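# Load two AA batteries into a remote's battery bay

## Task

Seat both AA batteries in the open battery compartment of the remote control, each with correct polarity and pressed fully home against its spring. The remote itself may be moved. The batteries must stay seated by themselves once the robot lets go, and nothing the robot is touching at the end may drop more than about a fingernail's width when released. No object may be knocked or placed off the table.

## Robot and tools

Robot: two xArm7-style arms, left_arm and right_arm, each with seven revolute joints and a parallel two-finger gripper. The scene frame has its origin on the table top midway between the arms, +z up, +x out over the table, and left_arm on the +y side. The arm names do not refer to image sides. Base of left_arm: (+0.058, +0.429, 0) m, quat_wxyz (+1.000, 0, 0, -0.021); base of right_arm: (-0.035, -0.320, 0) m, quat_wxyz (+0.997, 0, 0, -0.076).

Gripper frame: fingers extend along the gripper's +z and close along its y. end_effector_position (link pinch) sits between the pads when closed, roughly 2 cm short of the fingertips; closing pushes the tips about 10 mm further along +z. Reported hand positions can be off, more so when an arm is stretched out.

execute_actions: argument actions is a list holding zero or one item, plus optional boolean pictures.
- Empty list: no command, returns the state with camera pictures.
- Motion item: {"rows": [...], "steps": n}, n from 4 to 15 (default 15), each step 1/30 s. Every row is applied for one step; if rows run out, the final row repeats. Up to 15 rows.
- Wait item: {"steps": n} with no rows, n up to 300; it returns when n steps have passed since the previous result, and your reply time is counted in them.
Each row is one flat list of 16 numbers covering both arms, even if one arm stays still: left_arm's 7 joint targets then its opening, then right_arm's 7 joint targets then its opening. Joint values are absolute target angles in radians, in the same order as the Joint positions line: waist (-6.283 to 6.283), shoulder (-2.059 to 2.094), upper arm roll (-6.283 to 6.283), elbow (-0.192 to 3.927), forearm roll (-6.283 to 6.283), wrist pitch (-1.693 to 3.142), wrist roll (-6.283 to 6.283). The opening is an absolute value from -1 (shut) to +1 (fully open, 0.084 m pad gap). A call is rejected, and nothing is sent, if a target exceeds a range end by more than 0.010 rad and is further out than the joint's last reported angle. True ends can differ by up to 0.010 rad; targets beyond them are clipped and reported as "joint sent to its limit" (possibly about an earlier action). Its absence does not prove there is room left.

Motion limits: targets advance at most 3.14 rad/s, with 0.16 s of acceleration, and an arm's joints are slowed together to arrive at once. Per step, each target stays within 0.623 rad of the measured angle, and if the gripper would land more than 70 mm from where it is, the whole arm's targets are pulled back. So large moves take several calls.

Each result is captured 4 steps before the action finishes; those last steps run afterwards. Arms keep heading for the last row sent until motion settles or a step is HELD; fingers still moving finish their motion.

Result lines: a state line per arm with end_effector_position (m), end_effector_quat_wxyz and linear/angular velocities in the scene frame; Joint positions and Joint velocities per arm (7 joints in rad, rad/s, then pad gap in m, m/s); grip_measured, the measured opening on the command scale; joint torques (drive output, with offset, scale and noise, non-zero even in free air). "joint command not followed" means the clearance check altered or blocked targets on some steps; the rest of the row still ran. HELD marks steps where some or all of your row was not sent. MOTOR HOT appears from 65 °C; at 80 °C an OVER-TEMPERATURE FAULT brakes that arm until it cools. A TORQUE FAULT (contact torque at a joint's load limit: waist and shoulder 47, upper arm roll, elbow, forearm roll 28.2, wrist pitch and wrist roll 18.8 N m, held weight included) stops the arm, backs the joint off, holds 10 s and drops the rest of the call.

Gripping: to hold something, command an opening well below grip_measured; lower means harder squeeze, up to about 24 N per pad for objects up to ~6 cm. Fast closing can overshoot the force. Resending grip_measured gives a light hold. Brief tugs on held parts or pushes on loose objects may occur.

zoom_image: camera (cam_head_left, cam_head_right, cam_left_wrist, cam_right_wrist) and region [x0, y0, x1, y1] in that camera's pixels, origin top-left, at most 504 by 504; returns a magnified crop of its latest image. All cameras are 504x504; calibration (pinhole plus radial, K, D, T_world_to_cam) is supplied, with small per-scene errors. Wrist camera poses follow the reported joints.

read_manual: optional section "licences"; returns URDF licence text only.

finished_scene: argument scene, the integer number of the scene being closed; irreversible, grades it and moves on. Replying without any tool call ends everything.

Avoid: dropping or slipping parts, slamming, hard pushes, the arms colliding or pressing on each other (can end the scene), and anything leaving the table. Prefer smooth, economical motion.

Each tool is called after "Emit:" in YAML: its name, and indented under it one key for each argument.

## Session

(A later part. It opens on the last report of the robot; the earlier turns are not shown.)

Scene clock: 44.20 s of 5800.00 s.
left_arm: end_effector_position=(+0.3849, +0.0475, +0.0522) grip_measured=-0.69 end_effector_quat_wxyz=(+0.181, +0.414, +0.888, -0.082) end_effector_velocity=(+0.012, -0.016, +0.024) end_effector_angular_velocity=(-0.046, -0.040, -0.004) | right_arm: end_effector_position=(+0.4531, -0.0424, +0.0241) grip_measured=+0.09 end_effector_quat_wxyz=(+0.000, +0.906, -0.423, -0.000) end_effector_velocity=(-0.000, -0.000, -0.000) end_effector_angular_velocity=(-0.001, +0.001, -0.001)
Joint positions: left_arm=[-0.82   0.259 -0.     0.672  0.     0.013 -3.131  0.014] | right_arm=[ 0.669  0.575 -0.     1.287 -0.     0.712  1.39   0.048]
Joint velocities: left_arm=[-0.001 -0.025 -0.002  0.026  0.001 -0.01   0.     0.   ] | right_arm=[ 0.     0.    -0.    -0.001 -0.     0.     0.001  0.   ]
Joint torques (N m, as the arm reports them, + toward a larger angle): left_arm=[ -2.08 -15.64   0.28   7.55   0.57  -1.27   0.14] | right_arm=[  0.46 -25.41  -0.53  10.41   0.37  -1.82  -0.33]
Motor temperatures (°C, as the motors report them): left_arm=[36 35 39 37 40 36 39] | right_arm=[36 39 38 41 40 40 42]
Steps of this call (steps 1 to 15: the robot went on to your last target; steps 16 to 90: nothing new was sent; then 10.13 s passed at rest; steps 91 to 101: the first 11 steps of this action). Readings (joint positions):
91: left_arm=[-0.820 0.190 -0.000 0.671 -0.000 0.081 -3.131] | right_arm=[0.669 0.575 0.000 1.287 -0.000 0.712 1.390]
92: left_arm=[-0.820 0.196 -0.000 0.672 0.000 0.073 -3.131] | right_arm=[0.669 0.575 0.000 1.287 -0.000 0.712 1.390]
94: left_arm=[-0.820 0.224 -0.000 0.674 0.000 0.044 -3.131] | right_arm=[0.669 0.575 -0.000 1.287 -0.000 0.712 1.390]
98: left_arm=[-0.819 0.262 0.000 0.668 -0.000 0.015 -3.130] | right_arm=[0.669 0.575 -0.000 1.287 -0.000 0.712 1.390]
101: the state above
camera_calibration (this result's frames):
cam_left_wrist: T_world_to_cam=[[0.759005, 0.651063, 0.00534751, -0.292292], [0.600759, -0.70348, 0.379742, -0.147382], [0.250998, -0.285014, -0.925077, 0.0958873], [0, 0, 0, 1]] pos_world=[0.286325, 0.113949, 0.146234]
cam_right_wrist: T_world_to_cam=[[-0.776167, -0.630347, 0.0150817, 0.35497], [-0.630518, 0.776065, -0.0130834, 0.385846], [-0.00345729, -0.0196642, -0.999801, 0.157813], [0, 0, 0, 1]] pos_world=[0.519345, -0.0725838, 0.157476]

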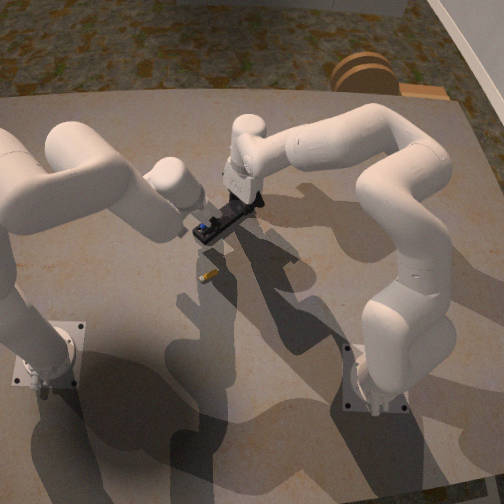

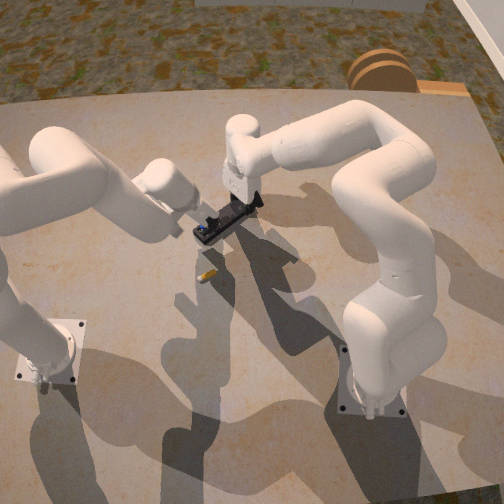

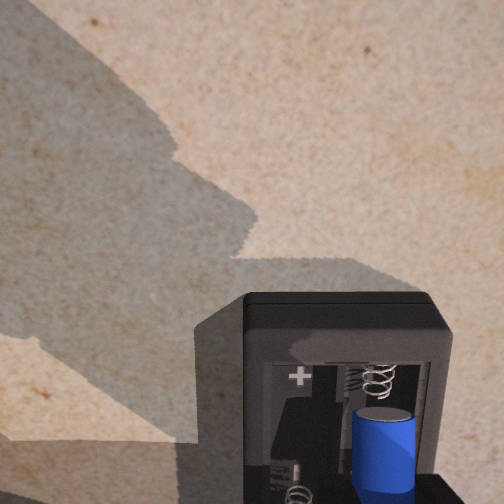

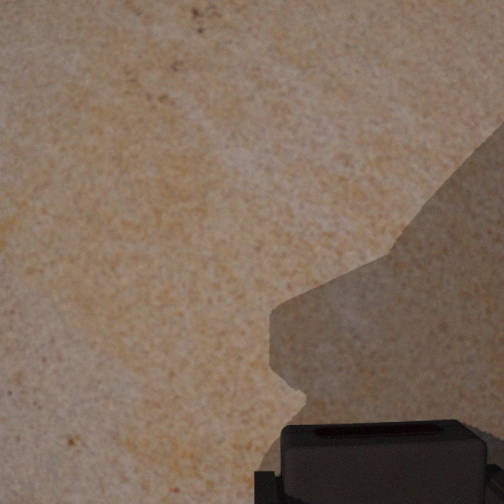

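Emit:
zoom_image:
  camera: "cam_left_wrist"
  region: [300, 320, 480, 500]

Region (300, 320, 480, 500) of cam_left_wrist's 504x504 image, scaled by 2.800, with more detail than that image has.

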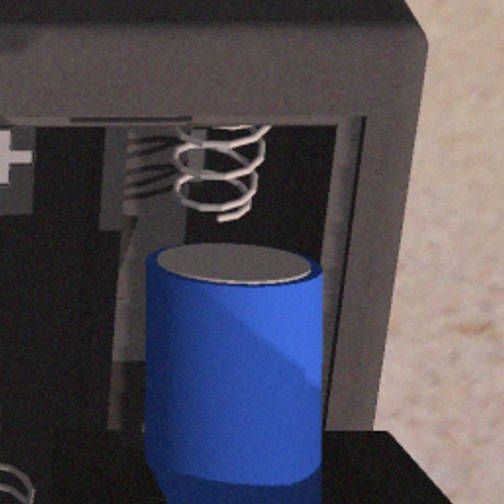

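Emit:
execute_actions:
  actions:
    - {"rows":[[-0.8185,0.265,0,0.6718,0,0.0068,-3.1295,-0.85,0.6694,0.5752,0,1.2869,0,0.7117,1.39,-0.2],[-0.8185,0.27,0,0.6718,0,0.0018,-3.1295,-0.85,0.6694,0.5752,0,1.2869,0,0.7117,1.39,-0.2],[-0.8185,0.2742,0,0.6718,0,-0.0022,-3.1295,-0.85,0.6694,0.5752,0,1.2869,0,0.7117,1.39,-0.2]],"steps":12}
  pictures: true

Emit:
zoom_image:
  camera: "cam_left_wrist"
  region: [300, 320, 480, 500]

Scene clock: 47.10 s of 5800.00 s.
left_arm: end_effector_position=(+0.3852, +0.0480, +0.0472) grip_measured=-0.69 end_effector_quat_wxyz=(+0.181, +0.414, +0.888, -0.082) end_effector_velocity=(-0.002, +0.001, -0.001) end_effector_angular_velocity=(+0.003, +0.001, -0.003) | right_arm: end_effector_position=(+0.4529, -0.0421, +0.0241) grip_measured=+0.09 end_effector_quat_wxyz=(-0.000, +0.906, -0.423, -0.000) end_effector_velocity=(-0.000, +0.001, -0.000) end_effector_angular_velocity=(+0.001, +0.000, +0.001)
Joint positions: left_arm=[-0.818  0.274  0.     0.672 -0.    -0.002 -3.13   0.014] | right_arm=[0.67  0.575 0.    1.287 0.    0.712 1.39  0.048]
Joint velocities: left_arm=[-0.001 -0.002 -0.001 -0.004  0.002  0.001 -0.     0.   ] | right_arm=[ 0.001  0.     0.001  0.     0.    -0.    -0.     0.   ]
Joint torques (N m, as the arm reports them, + toward a larger angle): left_arm=[ -1.7  -16.2    0.27   7.88   0.59  -1.29   0.16] | right_arm=[  0.   -25.26  -1.02  10.55   0.31  -1.8   -0.34]
Motor temperatures (°C, as the motors report them): left_arm=[36 35 39 37 40 36 39] | right_arm=[36 39 38 41 40 40 42]
Steps of this call (steps 1 to 4: the last 4 steps of your previous action; steps 5 to 15: the robot went on to your last target; steps 16 to 79: nothing new was sent; steps 80 to 87: the first 8 steps of this action). Readings (joint positions):
80: left_arm=[-0.819 0.259 -0.000 0.672 0.000 0.012 -3.130] | right_arm=[0.669 0.575 -0.000 1.287 -0.000 0.712 1.390]
81: left_arm=[-0.819 0.261 -0.000 0.672 0.000 0.009 -3.130] | right_arm=[0.669 0.575 -0.000 1.287 -0.000 0.712 1.390]
83: left_arm=[-0.819 0.270 0.000 0.672 0.000 0.002 -3.130] | right_arm=[0.669 0.575 -0.000 1.287 -0.000 0.712 1.390]
87: the state above
camera_calibration (this result's frames):
cam_left_wrist: T_world_to_cam=[[0.758868, 0.651219, 0.00575746, -0.292808], [0.600775, -0.703443, 0.379786, -0.145294], [0.251374, -0.284748, -0.925057, 0.0911355], [0, 0, 0, 1]] pos_world=[0.286582, 0.114427, 0.141172]
cam_right_wrist: T_world_to_cam=[[-0.7759, -0.630676, 0.0150983, 0.354868], [-0.630846, 0.775801, -0.0128761, 0.385687], [-0.00359258, -0.0195153, -0.999803, 0.157882], [0, 0, 0, 1]] pos_world=[0.519218, -0.0723288, 0.157459]

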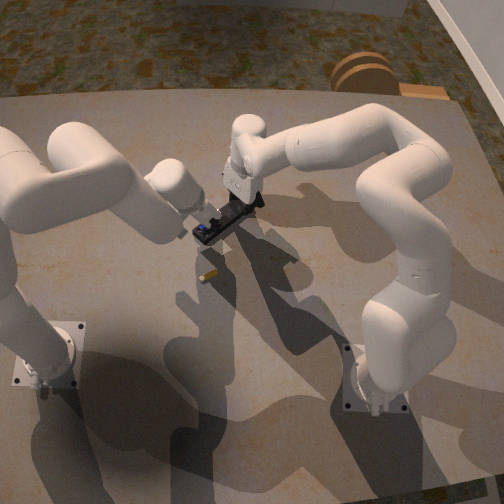

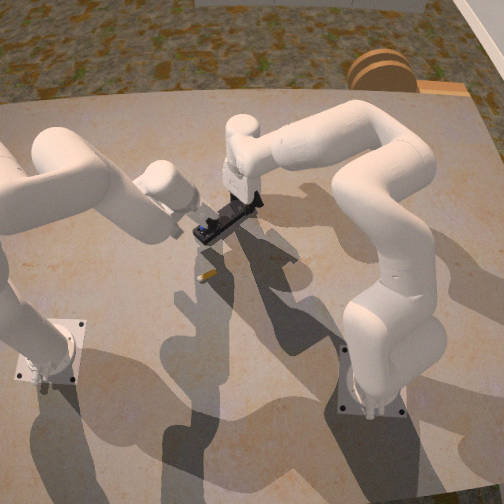

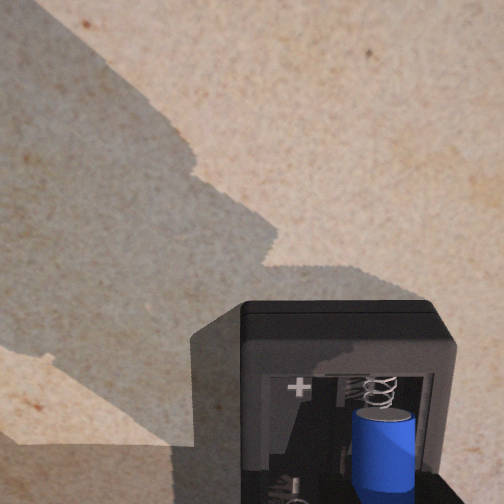

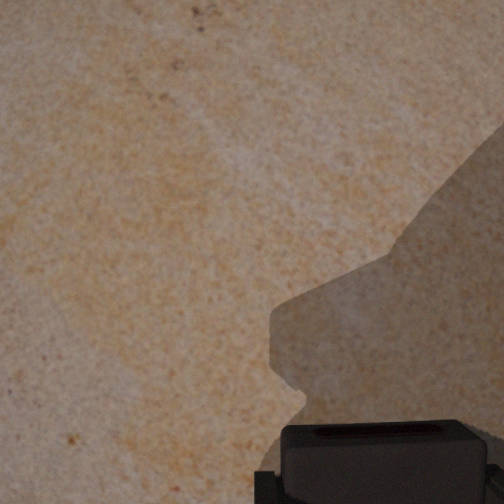

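Region (300, 320, 480, 500) of cam_left_wrist's 504x504 image, scaled by 2.800, with more detail than that image has.

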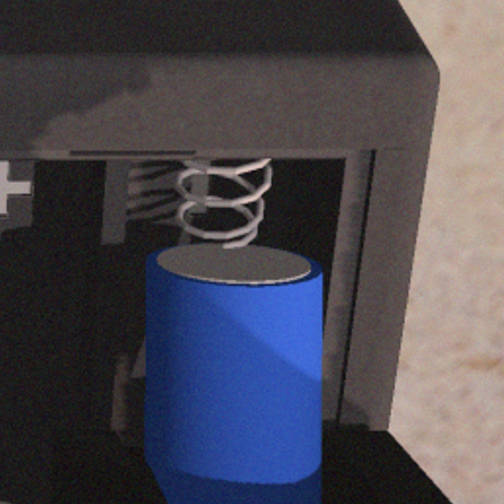

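Emit:
execute_actions:
  actions:
    - {"rows":[[-0.8185,0.2742,0,0.6718,0,-0.0022,-3.1295,-0.72,0.6694,0.5752,0,1.2869,0,0.7117,1.39,-0.2],[-0.8185,0.2742,0,0.6718,0,-0.0022,-3.1295,-0.68,0.6694,0.5752,0,1.2869,0,0.7117,1.39,-0.2],[-0.8185,0.2742,0,0.6718,0,-0.0022,-3.1295,-0.66,0.6694,0.5752,0,1.2869,0,0.7117,1.39,-0.2],[-0.8185,0.2742,0,0.6718,0,-0.0022,-3.1295,-0.64,0.6694,0.5752,0,1.2869,0,0.7117,1.39,-0.2],[-0.8185,0.2742,0,0.6718,0,-0.0022,-3.1295,-0.62,0.6694,0.5752,0,1.2869,0,0.7117,1.39,-0.2],[-0.8185,0.2742,0,0.6718,0,-0.0022,-3.1295,-0.6,0.6694,0.5752,0,1.2869,0,0.7117,1.39,-0.2],[-0.8185,0.2742,0,0.6718,0,-0.0022,-3.1295,-0.55,0.6694,0.5752,0,1.2869,0,0.7117,1.39,-0.2],[-0.8185,0.2742,0,0.6718,0,-0.0022,-3.1295,-0.5,0.6694,0.5752,0,1.2869,0,0.7117,1.39,-0.2]],"steps":15}

Emit:
execute_actions:
  actions:
    - {"steps":8}
  pictures: true

Emit:
zoom_image:
  camera: "cam_left_wrist"
  region: [300, 320, 480, 500]

Scene clock: 47.77 s of 5800.00 s.
left_arm: end_effector_position=(+0.3850, +0.0482, +0.0469) grip_measured=-0.52 end_effector_quat_wxyz=(+0.181, +0.414, +0.888, -0.082) end_effector_velocity=(+0.001, +0.001, -0.001) end_effector_angular_velocity=(+0.001, +0.001, +0.003) | right_arm: end_effector_position=(+0.4532, -0.0425, +0.0241) grip_measured=+0.09 end_effector_quat_wxyz=(+0.000, +0.906, -0.423, +0.000) end_effector_velocity=(-0.000, +0.000, -0.000) end_effector_angular_velocity=(+0.000, +0.001, -0.001)
Joint positions: left_arm=[-0.819  0.274 -0.     0.672  0.    -0.002 -3.13   0.021] | right_arm=[ 0.669  0.575 -0.     1.287 -0.     0.712  1.39   0.048]
Joint velocities: left_arm=[ 0.001  0.001  0.001 -0.    -0.001 -0.     0.     0.   ] | right_arm=[ 0.     0.     0.    -0.     0.     0.     0.001 -0.   ]
Joint torques (N m, as the arm reports them, + toward a larger angle): left_arm=[ -1.43 -16.13   0.17   8.23   0.57  -1.18   0.1 ] | right_arm=[  0.19 -25.46  -1.    10.54   0.29  -1.78  -0.42]
Motor temperatures (°C, as the motors report them): left_arm=[36 35 39 37 40 36 39] | right_arm=[36 39 38 41 40 40 42]
Steps of this call (steps 1 to 4: the last 4 steps of your previous action; steps 5 to 9: the robot went on to your last target; steps 10 to 20: the first 11 steps of this action). Readings (joint positions):
10: left_arm=[-0.818 0.274 0.000 0.672 -0.000 -0.002 -3.129] | right_arm=[0.670 0.575 0.000 1.287 0.000 0.712 1.390]
11: left_arm=[-0.818 0.274 0.000 0.672 -0.000 -0.002 -3.129] | right_arm=[0.670 0.575 0.000 1.287 0.000 0.712 1.390]
13: left_arm=[-0.819 0.274 -0.000 0.672 0.000 -0.002 -3.130] | right_arm=[0.670 0.575 0.000 1.287 0.000 0.712 1.390]
17: left_arm=[-0.819 0.274 -0.000 0.672 0.000 -0.002 -3.130] | right_arm=[0.669 0.575 -0.000 1.287 0.000 0.712 1.390]
20: the state above

Scene clock: 48.03 s of 5800.00 s.
left_arm: end_effector_position=(+0.3850, +0.0482, +0.0470) grip_measured=-0.52 end_effector_quat_wxyz=(+0.181, +0.414, +0.888, -0.082) end_effector_velocity=(-0.001, +0.000, -0.000) end_effector_angular_velocity=(+0.001, +0.000, -0.002) | right_arm: end_effector_position=(+0.4531, -0.0425, +0.0241) grip_measured=+0.09 end_effector_quat_wxyz=(+0.000, +0.906, -0.423, +0.000) end_effector_velocity=(+0.000, -0.000, -0.000) end_effector_angular_velocity=(+0.000, +0.000, -0.000)
Joint positions: left_arm=[-0.819  0.274 -0.     0.672  0.    -0.002 -3.13   0.021] | right_arm=[ 0.669  0.575 -0.     1.287 -0.     0.712  1.39   0.048]
Joint velocities: left_arm=[-0.001  0.    -0.    -0.001 -0.    -0.     0.001 -0.   ] | right_arm=[-0.001 -0.     0.    -0.     0.001  0.    -0.001 -0.   ]
Joint torques (N m, as the arm reports them, + toward a larger angle): left_arm=[ -1.66 -16.08   0.12   8.05   0.54  -1.16   0.1 ] | right_arm=[  0.38 -25.5   -0.76  10.43   0.37  -1.77  -0.37]
Motor temperatures (°C, as the motors report them): left_arm=[36 35 39 37 40 36 39] | right_arm=[36 39 38 41 40 40 42]
Kept back: nothing.
Steps of this call (steps 1 to 4: the last 4 steps of your previous action; steps 5 to 8: the robot went on to your last target). Readings (joint positions):
1: left_arm=[-0.819 0.274 -0.000 0.672 0.000 -0.002 -3.130] | right_arm=[0.669 0.575 -0.000 1.287 -0.000 0.712 1.390]
2: left_arm=[-0.819 0.274 -0.000 0.672 0.000 -0.002 -3.130] | right_arm=[0.669 0.575 -0.000 1.287 -0.000 0.712 1.390]
4: left_arm=[-0.819 0.274 -0.000 0.672 0.000 -0.002 -3.130] | right_arm=[0.669 0.575 -0.000 1.287 -0.000 0.712 1.390]
8: the state above
camera_calibration (this result's frames):
cam_left_wrist: T_world_to_cam=[[0.758941, 0.651134, 0.00573955, -0.292772], [0.600872, -0.703701, 0.379154, -0.144953], [0.250919, -0.284307, -0.925316, 0.0912049], [0, 0, 0, 1]] pos_world=[0.28641, 0.11456, 0.141033]
cam_right_wrist: T_world_to_cam=[[-0.776329, -0.630148, 0.0150418, 0.355047], [-0.630319, 0.776224, -0.0131975, 0.385929], [-0.0033594, -0.0197268, -0.9998, 0.157764], [0, 0, 0, 1]] pos_world=[0.519422, -0.0727235, 0.157485]

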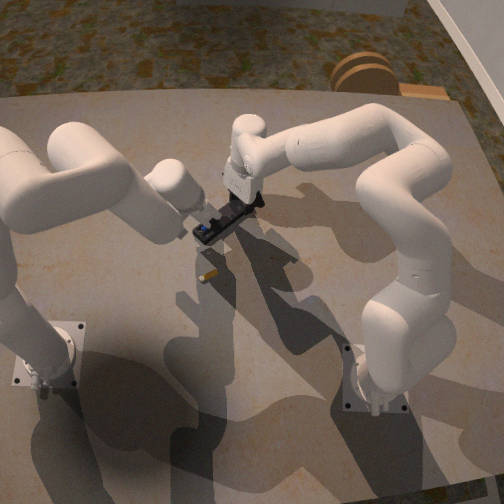

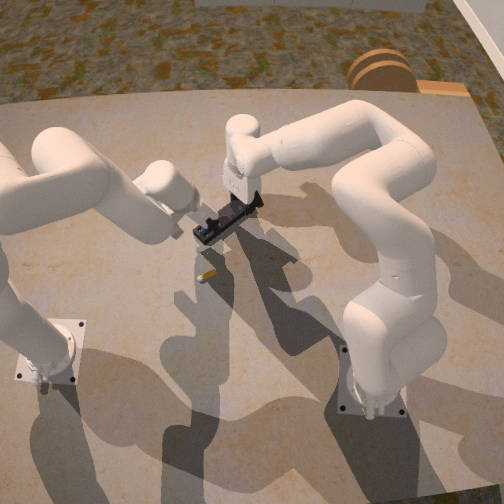

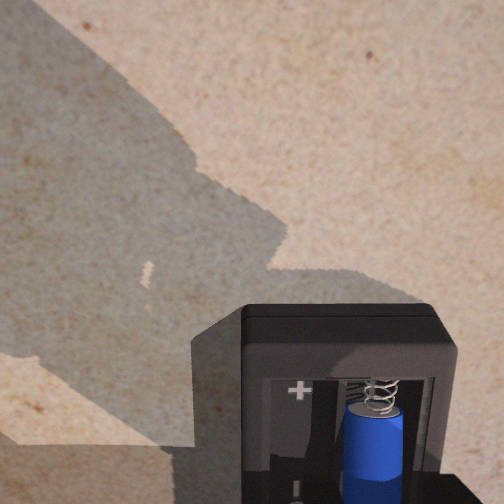

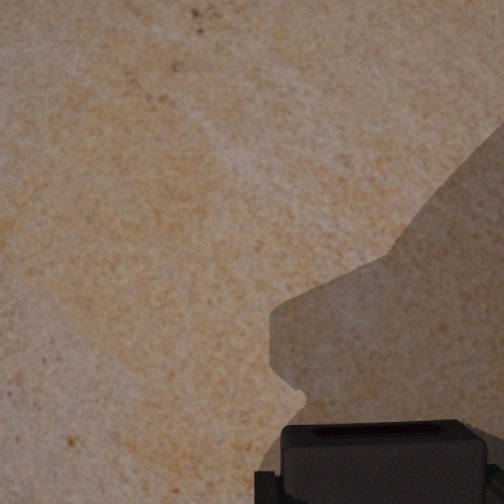

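Region (300, 320, 480, 500) of cam_left_wrist's 504x504 image, scaled by 2.800, with more detail than that image has.

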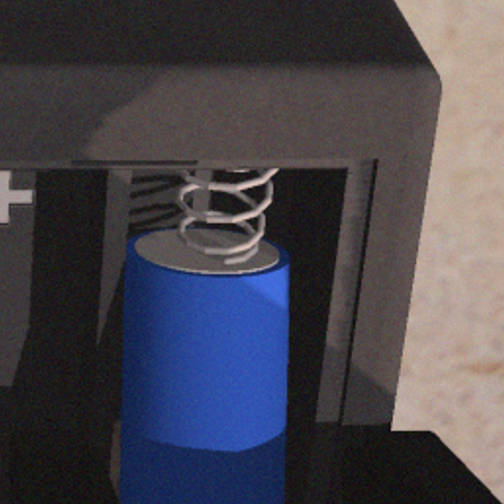

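Emit:
execute_actions:
  actions:
    - {"rows":[[-0.8185,0.2742,0,0.6718,0,-0.0022,-3.1295,-0.4,0.6694,0.5752,0,1.2869,0,0.7117,1.39,-0.2],[-0.8185,0.2742,0,0.6718,0,-0.0022,-3.1295,-0.4,0.6694,0.5752,0,1.2869,0,0.7117,1.39,-0.2],[-0.8185,0.25,0,0.672,0,0.022,-3.1295,-0.4,0.6694,0.5752,0,1.2869,0,0.7117,1.39,-0.2],[-0.8185,0.22,0,0.672,0,0.052,-3.1295,-0.4,0.6694,0.5752,0,1.2869,0,0.7117,1.39,-0.2],[-0.8185,0.19,0,0.672,0,0.082,-3.1295,-0.4,0.6694,0.5752,0,1.2869,0,0.7117,1.39,-0.2],[-0.8185,0.15,0,0.675,0,0.125,-3.1295,-0.4,0.6694,0.5752,0,1.2869,0,0.7117,1.39,-0.2],[-0.8185,0.1194,0,0.6773,0,0.1579,-3.1295,-0.4,0.6694,0.5752,0,1.2869,0,0.7117,1.39,-0.2],[-0.8185,0.1194,0,0.6773,0,0.1579,-3.1295,-0.4,0.6694,0.5752,0,1.2869,0,0.7117,1.39,-0.2],[-0.8185,0.1194,0,0.6773,0,0.1579,-3.1295,-0.7,0.6694,0.5752,0,1.2869,0,0.7117,1.39,-0.2],[-0.8185,0.1194,0,0.6773,0,0.1579,-3.1295,-1,0.6694,0.5752,0,1.2869,0,0.7117,1.39,-0.2]],"steps":15}

Emit:
execute_actions:
  actions:
    - {"steps":10}
  pictures: true

Emit:
zoom_image:
  camera: "cam_left_wrist"
  region: [230, 280, 454, 504]

Emit:
zoom_image:
  camera: "cam_head_right"
  region: [180, 190, 260, 260]

Scene clock: 49.63 s of 5800.00 s.
left_arm: end_effector_position=(+0.3881, +0.0443, +0.1056) grip_measured=-0.87 end_effector_quat_wxyz=(+0.188, +0.413, +0.887, -0.085) end_effector_velocity=(+0.000, -0.002, +0.039) end_effector_angular_velocity=(-0.001, -0.001, -0.003) | right_arm: end_effector_position=(+0.4529, -0.0422, +0.0241) grip_measured=+0.09 end_effector_quat_wxyz=(-0.000, +0.906, -0.423, -0.000) end_effector_velocity=(+0.001, -0.001, +0.000) end_effector_angular_velocity=(+0.000, -0.001, -0.001)
Joint positions: left_arm=[-0.819  0.116 -0.     0.683  0.     0.151 -3.13   0.006] | right_arm=[0.67  0.575 0.    1.287 0.    0.712 1.39  0.048]
Joint velocities: left_arm=[-0.001 -0.098 -0.001  0.022  0.     0.119  0.    -0.218] | right_arm=[-0.001 -0.    -0.     0.     0.    -0.     0.     0.   ]
Joint torques (N m, as the arm reports them, + toward a larger angle): left_arm=[-1.73 -6.93  0.53  5.67  0.54 -0.91  0.12] | right_arm=[  0.34 -25.37  -0.84  10.48   0.41  -1.86  -0.36]
Motor temperatures (°C, as the motors report them): left_arm=[36 35 39 37 40 36 39] | right_arm=[36 39 38 41 40 40 42]
Steps of this call (steps 1 to 15: the robot went on to your last target; steps 16 to 37: nothing new was sent; steps 38 to 48: the first 11 steps of this action). Readings (joint positions):
38: left_arm=[-0.818 0.274 0.000 0.672 -0.000 -0.002 -3.129] | right_arm=[0.669 0.575 0.000 1.287 0.000 0.712 1.390]
39: left_arm=[-0.818 0.274 0.000 0.672 -0.000 -0.002 -3.129] | right_arm=[0.669 0.575 0.000 1.287 0.000 0.712 1.390]
41: left_arm=[-0.818 0.268 0.000 0.671 -0.000 0.007 -3.129] | right_arm=[0.670 0.575 0.000 1.287 0.000 0.712 1.390]
45: left_arm=[-0.818 0.170 0.000 0.672 -0.000 0.107 -3.129] | right_arm=[0.670 0.575 0.000 1.287 0.000 0.712 1.390]
48: the state above

Scene clock: 49.97 s of 5800.00 s.
left_arm: end_effector_position=(+0.3850, +0.0482, +0.0996) grip_measured=-1.00 end_effector_quat_wxyz=(+0.181, +0.414, +0.888, -0.082) end_effector_velocity=(+0.001, -0.002, +0.005) end_effector_angular_velocity=(-0.008, -0.006, -0.001) | right_arm: end_effector_position=(+0.4530, -0.0423, +0.0241) grip_measured=+0.09 end_effector_quat_wxyz=(-0.000, +0.906, -0.423, -0.000) end_effector_velocity=(+0.000, +0.000, -0.000) end_effector_angular_velocity=(+0.000, -0.000, -0.000)
Joint positions: left_arm=[-0.818  0.12   0.     0.677  0.     0.158 -3.129  0.   ] | right_arm=[0.669 0.575 0.    1.287 0.    0.712 1.39  0.048]
Joint velocities: left_arm=[-0.001 -0.006 -0.     0.004 -0.001 -0.001  0.001  0.   ] | right_arm=[ 0.     0.    -0.     0.     0.001 -0.    -0.     0.   ]
Joint torques (N m, as the arm reports them, + toward a larger angle): left_arm=[ -1.89 -14.8    0.05   9.27   0.62  -1.31   0.08] | right_arm=[  0.26 -25.33  -0.82  10.41   0.36  -1.82  -0.36]
Motor temperatures (°C, as the motors report them): left_arm=[36 35 39 37 40 36 39] | right_arm=[36 39 38 41 40 40 42]
Kept back: nothing.
Steps of this call (steps 1 to 4: the last 4 steps of your previous action; steps 5 to 10: the robot went on to your last target). Readings (joint positions):
1: left_arm=[-0.819 0.115 -0.000 0.683 0.000 0.154 -3.130] | right_arm=[0.670 0.575 0.000 1.287 0.000 0.712 1.390]
2: left_arm=[-0.819 0.117 -0.000 0.680 0.000 0.156 -3.130] | right_arm=[0.670 0.575 0.000 1.287 0.000 0.712 1.390]
4: left_arm=[-0.818 0.120 0.000 0.676 -0.000 0.158 -3.129] | right_arm=[0.670 0.575 0.000 1.287 0.000 0.712 1.390]
8: left_arm=[-0.818 0.121 0.000 0.676 -0.000 0.158 -3.129] | right_arm=[0.669 0.575 0.000 1.287 0.000 0.712 1.390]
10: the state above
camera_calibration (this result's frames):
cam_left_wrist: T_world_to_cam=[[0.758915, 0.651165, 0.00574459, -0.29309], [0.601069, -0.703868, 0.378531, -0.164915], [0.250529, -0.28382, -0.925571, 0.140064], [0, 0, 0, 1]] pos_world=[0.286465, 0.114524, 0.193748]
cam_right_wrist: T_world_to_cam=[[-0.776132, -0.63039, 0.0150631, 0.354966], [-0.630561, 0.77603, -0.0130425, 0.385808], [-0.00346755, -0.0196209, -0.999801, 0.15782], [0, 0, 0, 1]] pos_world=[0.519323, -0.0725349, 0.157474]

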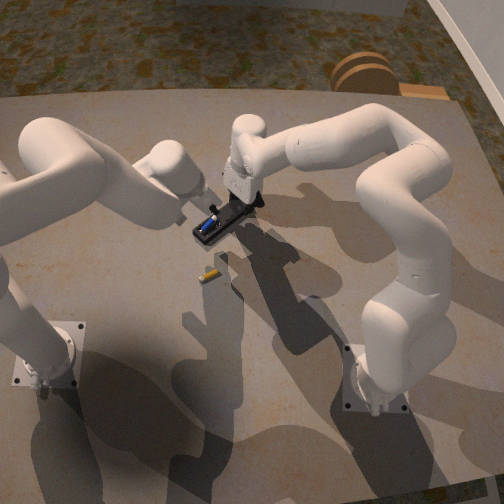

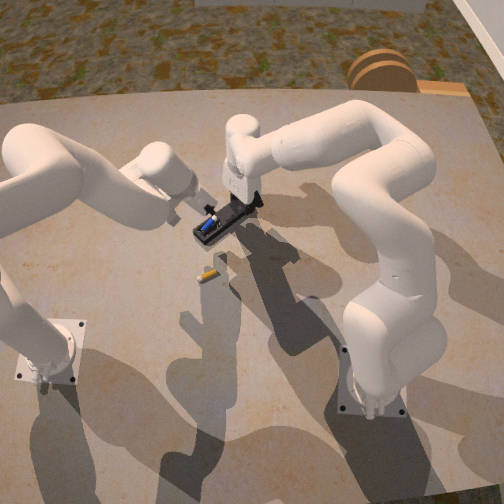

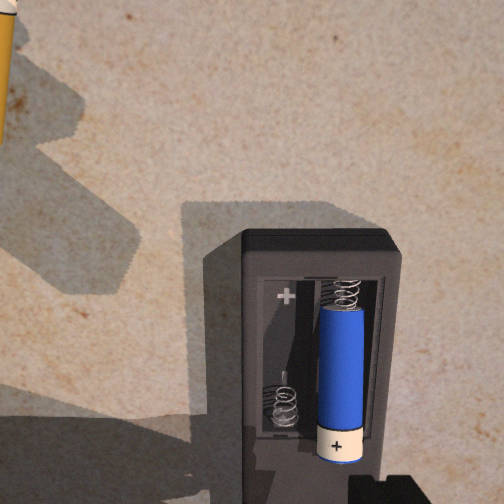

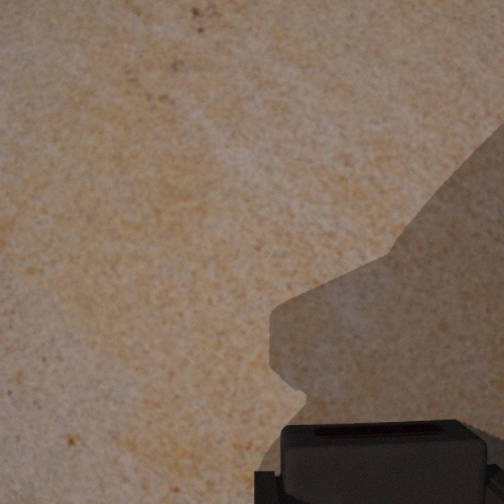

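Region (230, 280, 454, 504) of cam_left_wrist's 504x504 image, scaled by 2.250, with more detail than that image has.

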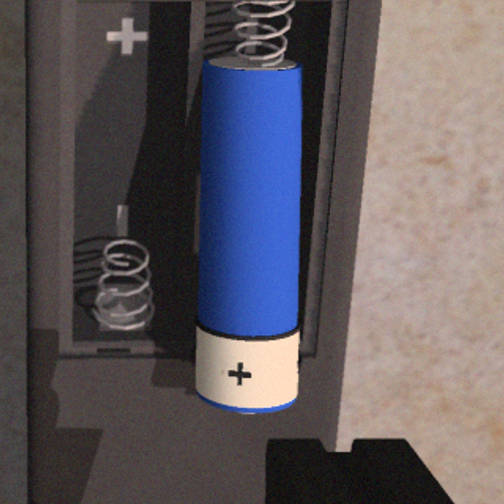

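Region (180, 190, 260, 260) of cam_head_right's 504x504 image, scaled by 6.300, with more detail than that image has; it fills the top 441 rows of this view, and the rest is white.

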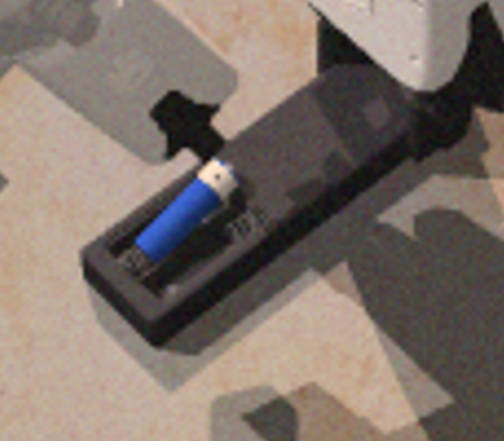

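Emit:
execute_actions:
  actions:
    - {"rows":[[-0.8205,0.3056,0,0.8468,0,0.1412,-3.1315,-1,0.6694,0.5752,0,1.2869,0,0.7117,1.39,-0.2],[-0.8205,0.3056,0,0.8468,0,0.1412,-3.1315,-1,0.6694,0.5752,0,1.2869,0,0.7117,1.39,-0.2],[-0.8205,0.3056,0,0.8468,0,0.1412,-3.1315,-1,0.6694,0.5752,0,1.2869,0,0.7117,1.39,-0.2],[-0.8205,0.3056,0,0.8468,0,0.1412,-3.1315,-1,0.6694,0.5752,0,1.2869,0,0.7117,1.39,-0.2],[-0.8205,0.3056,0,0.8468,0,0.1412,-3.1315,-1,0.6694,0.5752,0,1.2869,0,0.7117,1.39,-0.2],[-0.8205,0.3056,0,0.8468,0,0.1412,-3.1315,-1,0.6694,0.5752,0,1.2869,0,0.7117,1.39,-0.2],[-0.8205,0.3056,0,0.8468,0,0.1412,-3.1315,-1,0.6694,0.5752,0,1.2869,0,0.7117,1.39,-0.2],[-0.8205,0.3056,0,0.8468,0,0.1412,-3.1315,-1,0.6694,0.5752,0,1.2869,0,0.7117,1.39,-0.2],[-0.8205,0.325,0,0.847,0,0.122,-3.1315,-1,0.6694,0.5752,0,1.2869,0,0.7117,1.39,-0.2],[-0.8205,0.345,0,0.8473,0,0.1023,-3.1315,-1,0.6694,0.5752,0,1.2869,0,0.7117,1.39,-0.2],[-0.8205,0.36,0,0.8475,0,0.0875,-3.1315,-1,0.6694,0.5752,0,1.2869,0,0.7117,1.39,-0.2],[-0.8205,0.3751,0,0.8477,0,0.0726,-3.1315,-1,0.6694,0.5752,0,1.2869,0,0.7117,1.39,-0.2]],"steps":15}

Emit:
execute_actions:
  actions:
    - {"steps":10}
  pictures: true

Emit:
zoom_image:
  camera: "cam_head_right"
  region: [180, 190, 260, 260]

Scene clock: 51.43 s of 5800.00 s.
left_arm: end_effector_position=(+0.4159, +0.0105, +0.0692) grip_measured=-1.00 end_effector_quat_wxyz=(+0.183, +0.414, +0.888, -0.083) end_effector_velocity=(+0.025, -0.036, -0.111) end_effector_angular_velocity=(-0.099, -0.083, -0.007) | right_arm: end_effector_position=(+0.4530, -0.0424, +0.0241) grip_measured=+0.09 end_effector_quat_wxyz=(-0.000, +0.906, -0.423, -0.000) end_effector_velocity=(+0.000, +0.000, +0.000) end_effector_angular_velocity=(-0.000, -0.001, +0.001)
Joint positions: left_arm=[-0.821  0.324 -0.     0.848  0.     0.12  -3.131  0.   ] | right_arm=[ 0.669  0.575 -0.     1.287  0.     0.712  1.39   0.048]
Joint velocities: left_arm=[-0.004  0.385 -0.004  0.062 -0.    -0.452  0.     0.   ] | right_arm=[ 0.    -0.     0.     0.    -0.001  0.    -0.    -0.   ]
Joint torques (N m, as the arm reports them, + toward a larger angle): left_arm=[ -1.57 -12.12   0.59   6.57   0.69  -0.75   0.07] | right_arm=[  0.11 -25.25  -0.89  10.58   0.39  -1.81  -0.39]
Motor temperatures (°C, as the motors report them): left_arm=[36 35 39 37 40 36 39] | right_arm=[36 39 38 41 40 40 42]
Steps of this call (steps 1 to 15: the robot went on to your last target; steps 16 to 33: nothing new was sent; steps 34 to 44: the first 11 steps of this action). Readings (joint positions):
34: left_arm=[-0.819 0.120 -0.000 0.678 -0.000 0.158 -3.130] | right_arm=[0.669 0.575 -0.000 1.287 0.000 0.712 1.390]
35: left_arm=[-0.819 0.127 -0.000 0.685 -0.000 0.157 -3.130] | right_arm=[0.669 0.575 -0.000 1.287 0.000 0.712 1.390]
37: left_arm=[-0.819 0.191 -0.000 0.746 -0.000 0.151 -3.130] | right_arm=[0.669 0.575 -0.000 1.287 0.000 0.712 1.390]
41: left_arm=[-0.820 0.308 0.000 0.844 0.000 0.142 -3.131] | right_arm=[0.669 0.575 -0.000 1.287 0.000 0.712 1.390]
44: the state above

Scene clock: 51.77 s of 5800.00 s.
left_arm: end_effector_position=(+0.4151, +0.0116, +0.0490) grip_measured=-1.00 end_effector_quat_wxyz=(+0.181, +0.414, +0.888, -0.082) end_effector_velocity=(-0.000, +0.000, -0.001) end_effector_angular_velocity=(+0.001, +0.002, +0.002) | right_arm: end_effector_position=(+0.4531, -0.0424, +0.0241) grip_measured=+0.09 end_effector_quat_wxyz=(+0.000, +0.906, -0.423, +0.000) end_effector_velocity=(-0.000, +0.000, -0.000) end_effector_angular_velocity=(+0.000, -0.000, +0.001)
Joint positions: left_arm=[-0.82   0.374 -0.     0.848 -0.     0.073 -3.131  0.   ] | right_arm=[ 0.669  0.575 -0.     1.287 -0.     0.712  1.39   0.048]
Joint velocities: left_arm=[-0.     0.002  0.     0.    -0.002  0.    -0.001  0.   ] | right_arm=[ 0.     0.     0.     0.001  0.    -0.    -0.001  0.   ]
Joint torques (N m, as the arm reports them, + toward a larger angle): left_arm=[ -1.74 -18.48   0.06   8.84   0.57  -1.25   0.12] | right_arm=[  0.13 -25.39  -0.82  10.51   0.48  -1.81  -0.31]
Motor temperatures (°C, as the motors report them): left_arm=[36 35 39 37 40 36 39] | right_arm=[36 39 38 41 40 40 42]
Kept back: nothing.
Steps of this call (steps 1 to 4: the last 4 steps of your previous action; steps 5 to 10: the robot went on to your last target). Readings (joint positions):
1: left_arm=[-0.821 0.338 -0.000 0.849 0.000 0.104 -3.131] | right_arm=[0.669 0.575 -0.000 1.287 0.000 0.712 1.390]
2: left_arm=[-0.821 0.355 -0.000 0.849 0.000 0.090 -3.131] | right_arm=[0.669 0.575 -0.000 1.287 0.000 0.712 1.390]
4: left_arm=[-0.820 0.375 0.000 0.844 -0.000 0.077 -3.131] | right_arm=[0.669 0.575 -0.000 1.287 0.000 0.712 1.390]
8: left_arm=[-0.820 0.374 -0.000 0.847 -0.000 0.073 -3.131] | right_arm=[0.669 0.575 -0.000 1.287 -0.000 0.712 1.390]
10: the state above
camera_calibration (this result's frames):
cam_left_wrist: T_world_to_cam=[[0.759026, 0.651042, 0.00496566, -0.29177], [0.600823, -0.703375, 0.379835, -0.189524], [0.250781, -0.285321, -0.925041, 0.0752544], [0, 0, 0, 1]] pos_world=[0.316459, 0.07812, 0.14305]
cam_right_wrist: T_world_to_cam=[[-0.776176, -0.630335, 0.015079, 0.354973], [-0.630506, 0.776074, -0.0130937, 0.385853], [-0.00344901, -0.0196704, -0.999801, 0.157809], [0, 0, 0, 1]] pos_world=[0.519349, -0.0725941, 0.157477]

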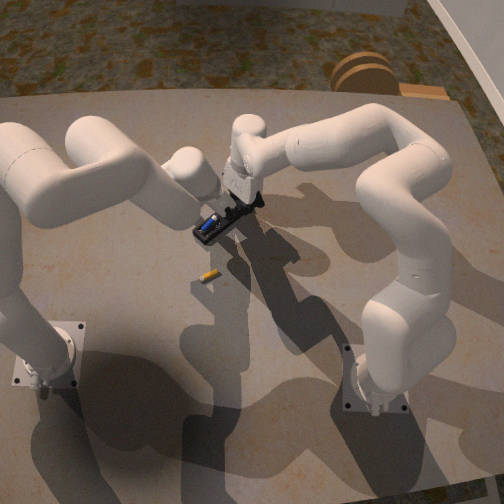

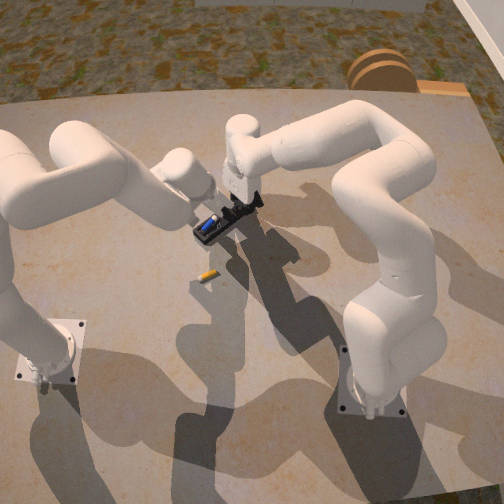

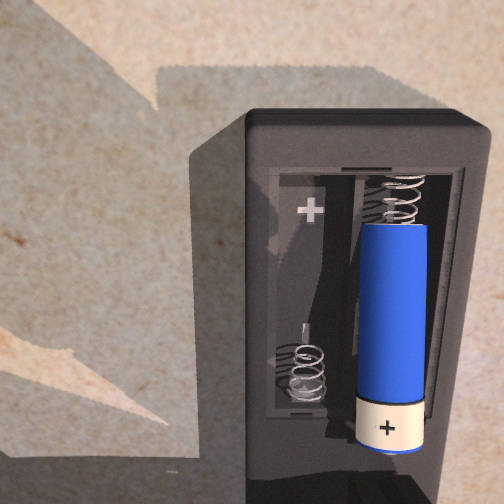

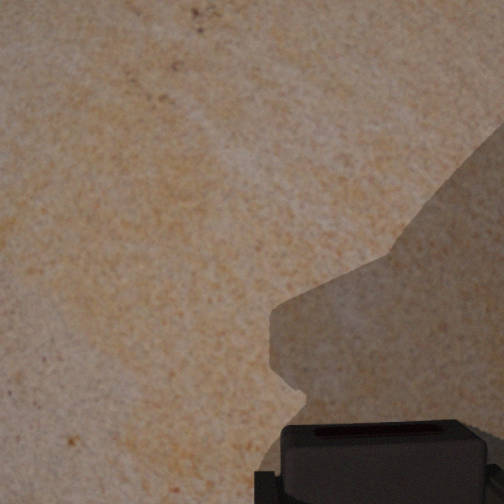

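Region (180, 190, 260, 260) of cam_head_right's 504x504 image, scaled by 6.300, with more detail than that image has; it fills the top 441 rows of this view, and the rest is white.

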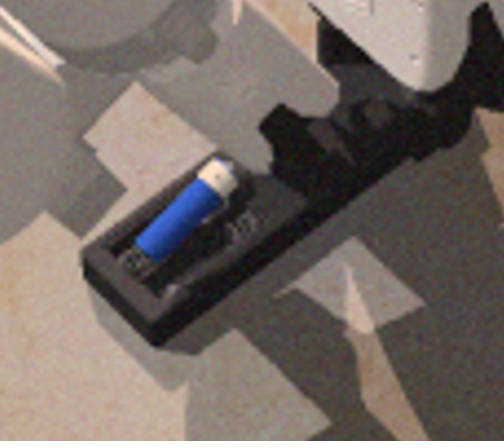

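Emit:
execute_actions:
  actions:
    - {"rows":[[-0.8205,0.3706,0,0.8402,0,0.0696,-3.1315,-1,0.6694,0.5752,0,1.2869,0,0.7117,1.39,-0.3],[-0.8205,0.3661,0,0.8327,0,0.0666,-3.1315,-1,0.6694,0.5752,0,1.2869,0,0.7117,1.39,-0.3],[-0.8205,0.3616,0,0.8252,0,0.0636,-3.1315,-1,0.6694,0.5752,0,1.2869,0,0.7117,1.39,-0.3],[-0.8205,0.3571,0,0.8177,0,0.0606,-3.1315,-1,0.6694,0.5752,0,1.2869,0,0.7117,1.39,-0.3],[-0.8205,0.3526,0,0.8102,0,0.0576,-3.1315,-1,0.6694,0.5752,0,1.2869,0,0.7117,1.39,-0.3],[-0.8205,0.3481,0,0.8027,0,0.0546,-3.1315,-1,0.6694,0.5752,0,1.2869,0,0.7117,1.39,-0.3],[-0.8205,0.3436,0,0.7952,0,0.0516,-3.1315,-1,0.6694,0.5752,0,1.2869,0,0.7117,1.39,-0.3]],"steps":15}

Emit:
execute_actions:
  actions:
    - {"steps":8}
  pictures: true

Scene clock: 52.43 s of 5800.00 s.
left_arm: end_effector_position=(+0.4065, +0.0215, +0.0496) grip_measured=-1.00 end_effector_quat_wxyz=(+0.182, +0.414, +0.888, -0.083) end_effector_velocity=(+0.001, -0.000, +0.003) end_effector_angular_velocity=(-0.006, -0.004, +0.002) | right_arm: end_effector_position=(+0.4526, -0.0417, +0.0241) grip_measured=+0.09 end_effector_quat_wxyz=(-0.000, +0.906, -0.422, -0.000) end_effector_velocity=(-0.001, +0.003, +0.000) end_effector_angular_velocity=(+0.002, -0.001, +0.004)
Joint positions: left_arm=[-0.821  0.343 -0.     0.796  0.     0.051 -3.132  0.   ] | right_arm=[0.67  0.575 0.001 1.287 0.    0.712 1.39  0.048]
Joint velocities: left_arm=[ 0.    -0.005  0.    -0.003 -0.001 -0.005 -0.     0.   ] | right_arm=[ 0.003 -0.     0.002  0.001  0.001 -0.    -0.     0.   ]
Joint torques (N m, as the arm reports them, + toward a larger angle): left_arm=[ -1.93 -17.14   0.15   7.77   0.59  -1.05   0.09] | right_arm=[ -1.3  -25.31  -2.27  10.56   0.16  -1.92  -0.29]
Motor temperatures (°C, as the motors report them): left_arm=[36 35 39 37 40 36 39] | right_arm=[36 39 38 41 40 40 42]
Steps of this call (steps 1 to 9: the robot went on to your last target; steps 10 to 20: the first 11 steps of this action). Readings (joint positions):
10: left_arm=[-0.820 0.375 0.000 0.847 0.000 0.072 -3.132] | right_arm=[0.669 0.575 -0.000 1.287 -0.000 0.712 1.390]
11: left_arm=[-0.820 0.373 0.000 0.844 0.000 0.071 -3.132] | right_arm=[0.669 0.575 -0.000 1.287 -0.000 0.712 1.390]
13: left_arm=[-0.820 0.366 0.000 0.832 0.000 0.066 -3.132] | right_arm=[0.669 0.575 -0.000 1.287 -0.000 0.712 1.390]
17: left_arm=[-0.821 0.348 -0.000 0.802 -0.000 0.054 -3.131] | right_arm=[0.669 0.575 0.000 1.287 0.000 0.712 1.390]
20: the state above

Scene clock: 52.70 s of 5800.00 s.
left_arm: end_effector_position=(+0.4063, +0.0219, +0.0491) grip_measured=-1.00 end_effector_quat_wxyz=(+0.181, +0.414, +0.888, -0.082) end_effector_velocity=(-0.000, +0.000, -0.000) end_effector_angular_velocity=(+0.001, +0.000, -0.001) | right_arm: end_effector_position=(+0.4527, -0.0418, +0.0241) grip_measured=+0.09 end_effector_quat_wxyz=(-0.000, +0.906, -0.422, -0.000) end_effector_velocity=(+0.001, -0.001, +0.000) end_effector_angular_velocity=(-0.001, -0.001, -0.002)
Joint positions: left_arm=[-0.821  0.344 -0.     0.796  0.     0.051 -3.132  0.   ] | right_arm=[0.67  0.575 0.001 1.287 0.    0.712 1.39  0.048]
Joint velocities: left_arm=[-0.001 -0.     0.    -0.001 -0.     0.     0.001  0.   ] | right_arm=[-0.    -0.    -0.002  0.    -0.    -0.     0.     0.   ]
Joint torques (N m, as the arm reports them, + toward a larger angle): left_arm=[ -1.8  -17.33   0.13   7.88   0.67  -0.98   0.  ] | right_arm=[ -2.04 -25.36  -2.94  10.59   0.12  -1.97  -0.36]
Motor temperatures (°C, as the motors report them): left_arm=[36 35 39 37 40 36 39] | right_arm=[36 39 38 41 40 40 42]
Kept back: nothing.
Steps of this call (steps 1 to 4: the last 4 steps of your previous action; steps 5 to 8: the robot went on to your last target). Readings (joint positions):
1: left_arm=[-0.821 0.343 -0.000 0.796 0.000 0.051 -3.132] | right_arm=[0.670 0.575 0.001 1.287 0.000 0.712 1.390]
2: left_arm=[-0.821 0.343 -0.000 0.796 0.000 0.051 -3.132] | right_arm=[0.670 0.575 0.001 1.287 0.000 0.712 1.390]
4: left_arm=[-0.821 0.344 -0.000 0.796 0.000 0.051 -3.132] | right_arm=[0.670 0.575 0.001 1.287 0.000 0.712 1.390]
8: the state above
camera_calibration (this result's frames):
cam_left_wrist: T_world_to_cam=[[0.759031, 0.651036, 0.00496438, -0.291771], [0.60072, -0.703268, 0.380197, -0.177014], [0.251013, -0.285599, -0.924892, 0.0803284], [0, 0, 0, 1]] pos_world=[0.307635, 0.0884072, 0.143044]
cam_right_wrist: T_world_to_cam=[[-0.775625, -0.631014, 0.0150759, 0.354779], [-0.631183, 0.775531, -0.01263, 0.385479], [-0.0037221, -0.0193118, -0.999807, 0.157953], [0, 0, 0, 1]] pos_world=[0.519071, -0.0720301, 0.157442]

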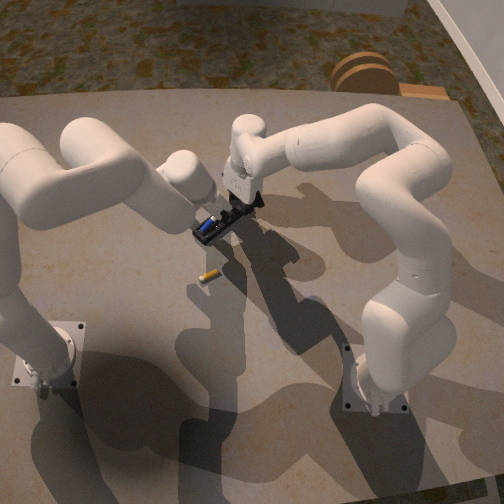

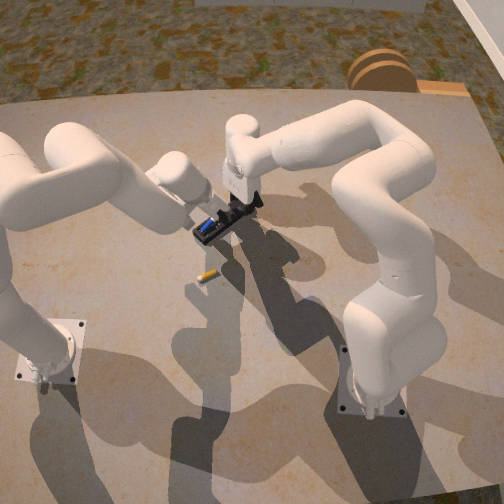

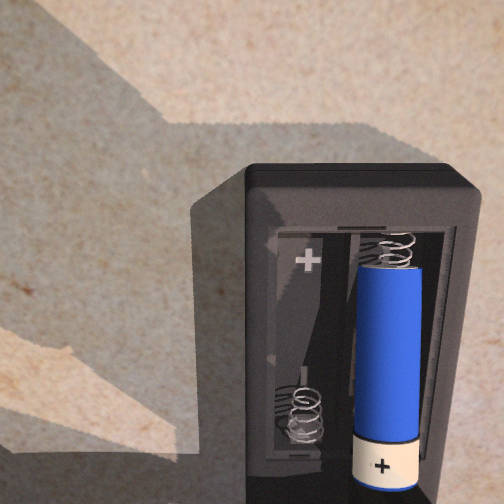

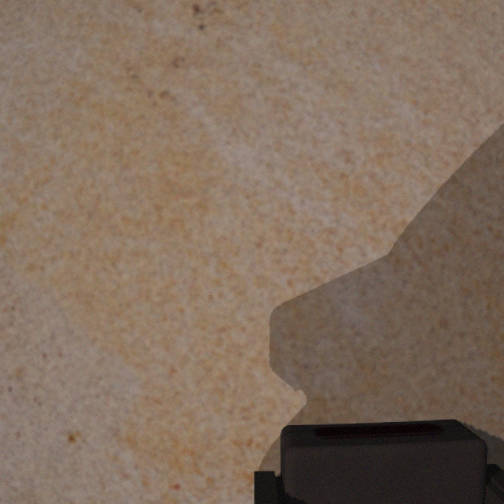

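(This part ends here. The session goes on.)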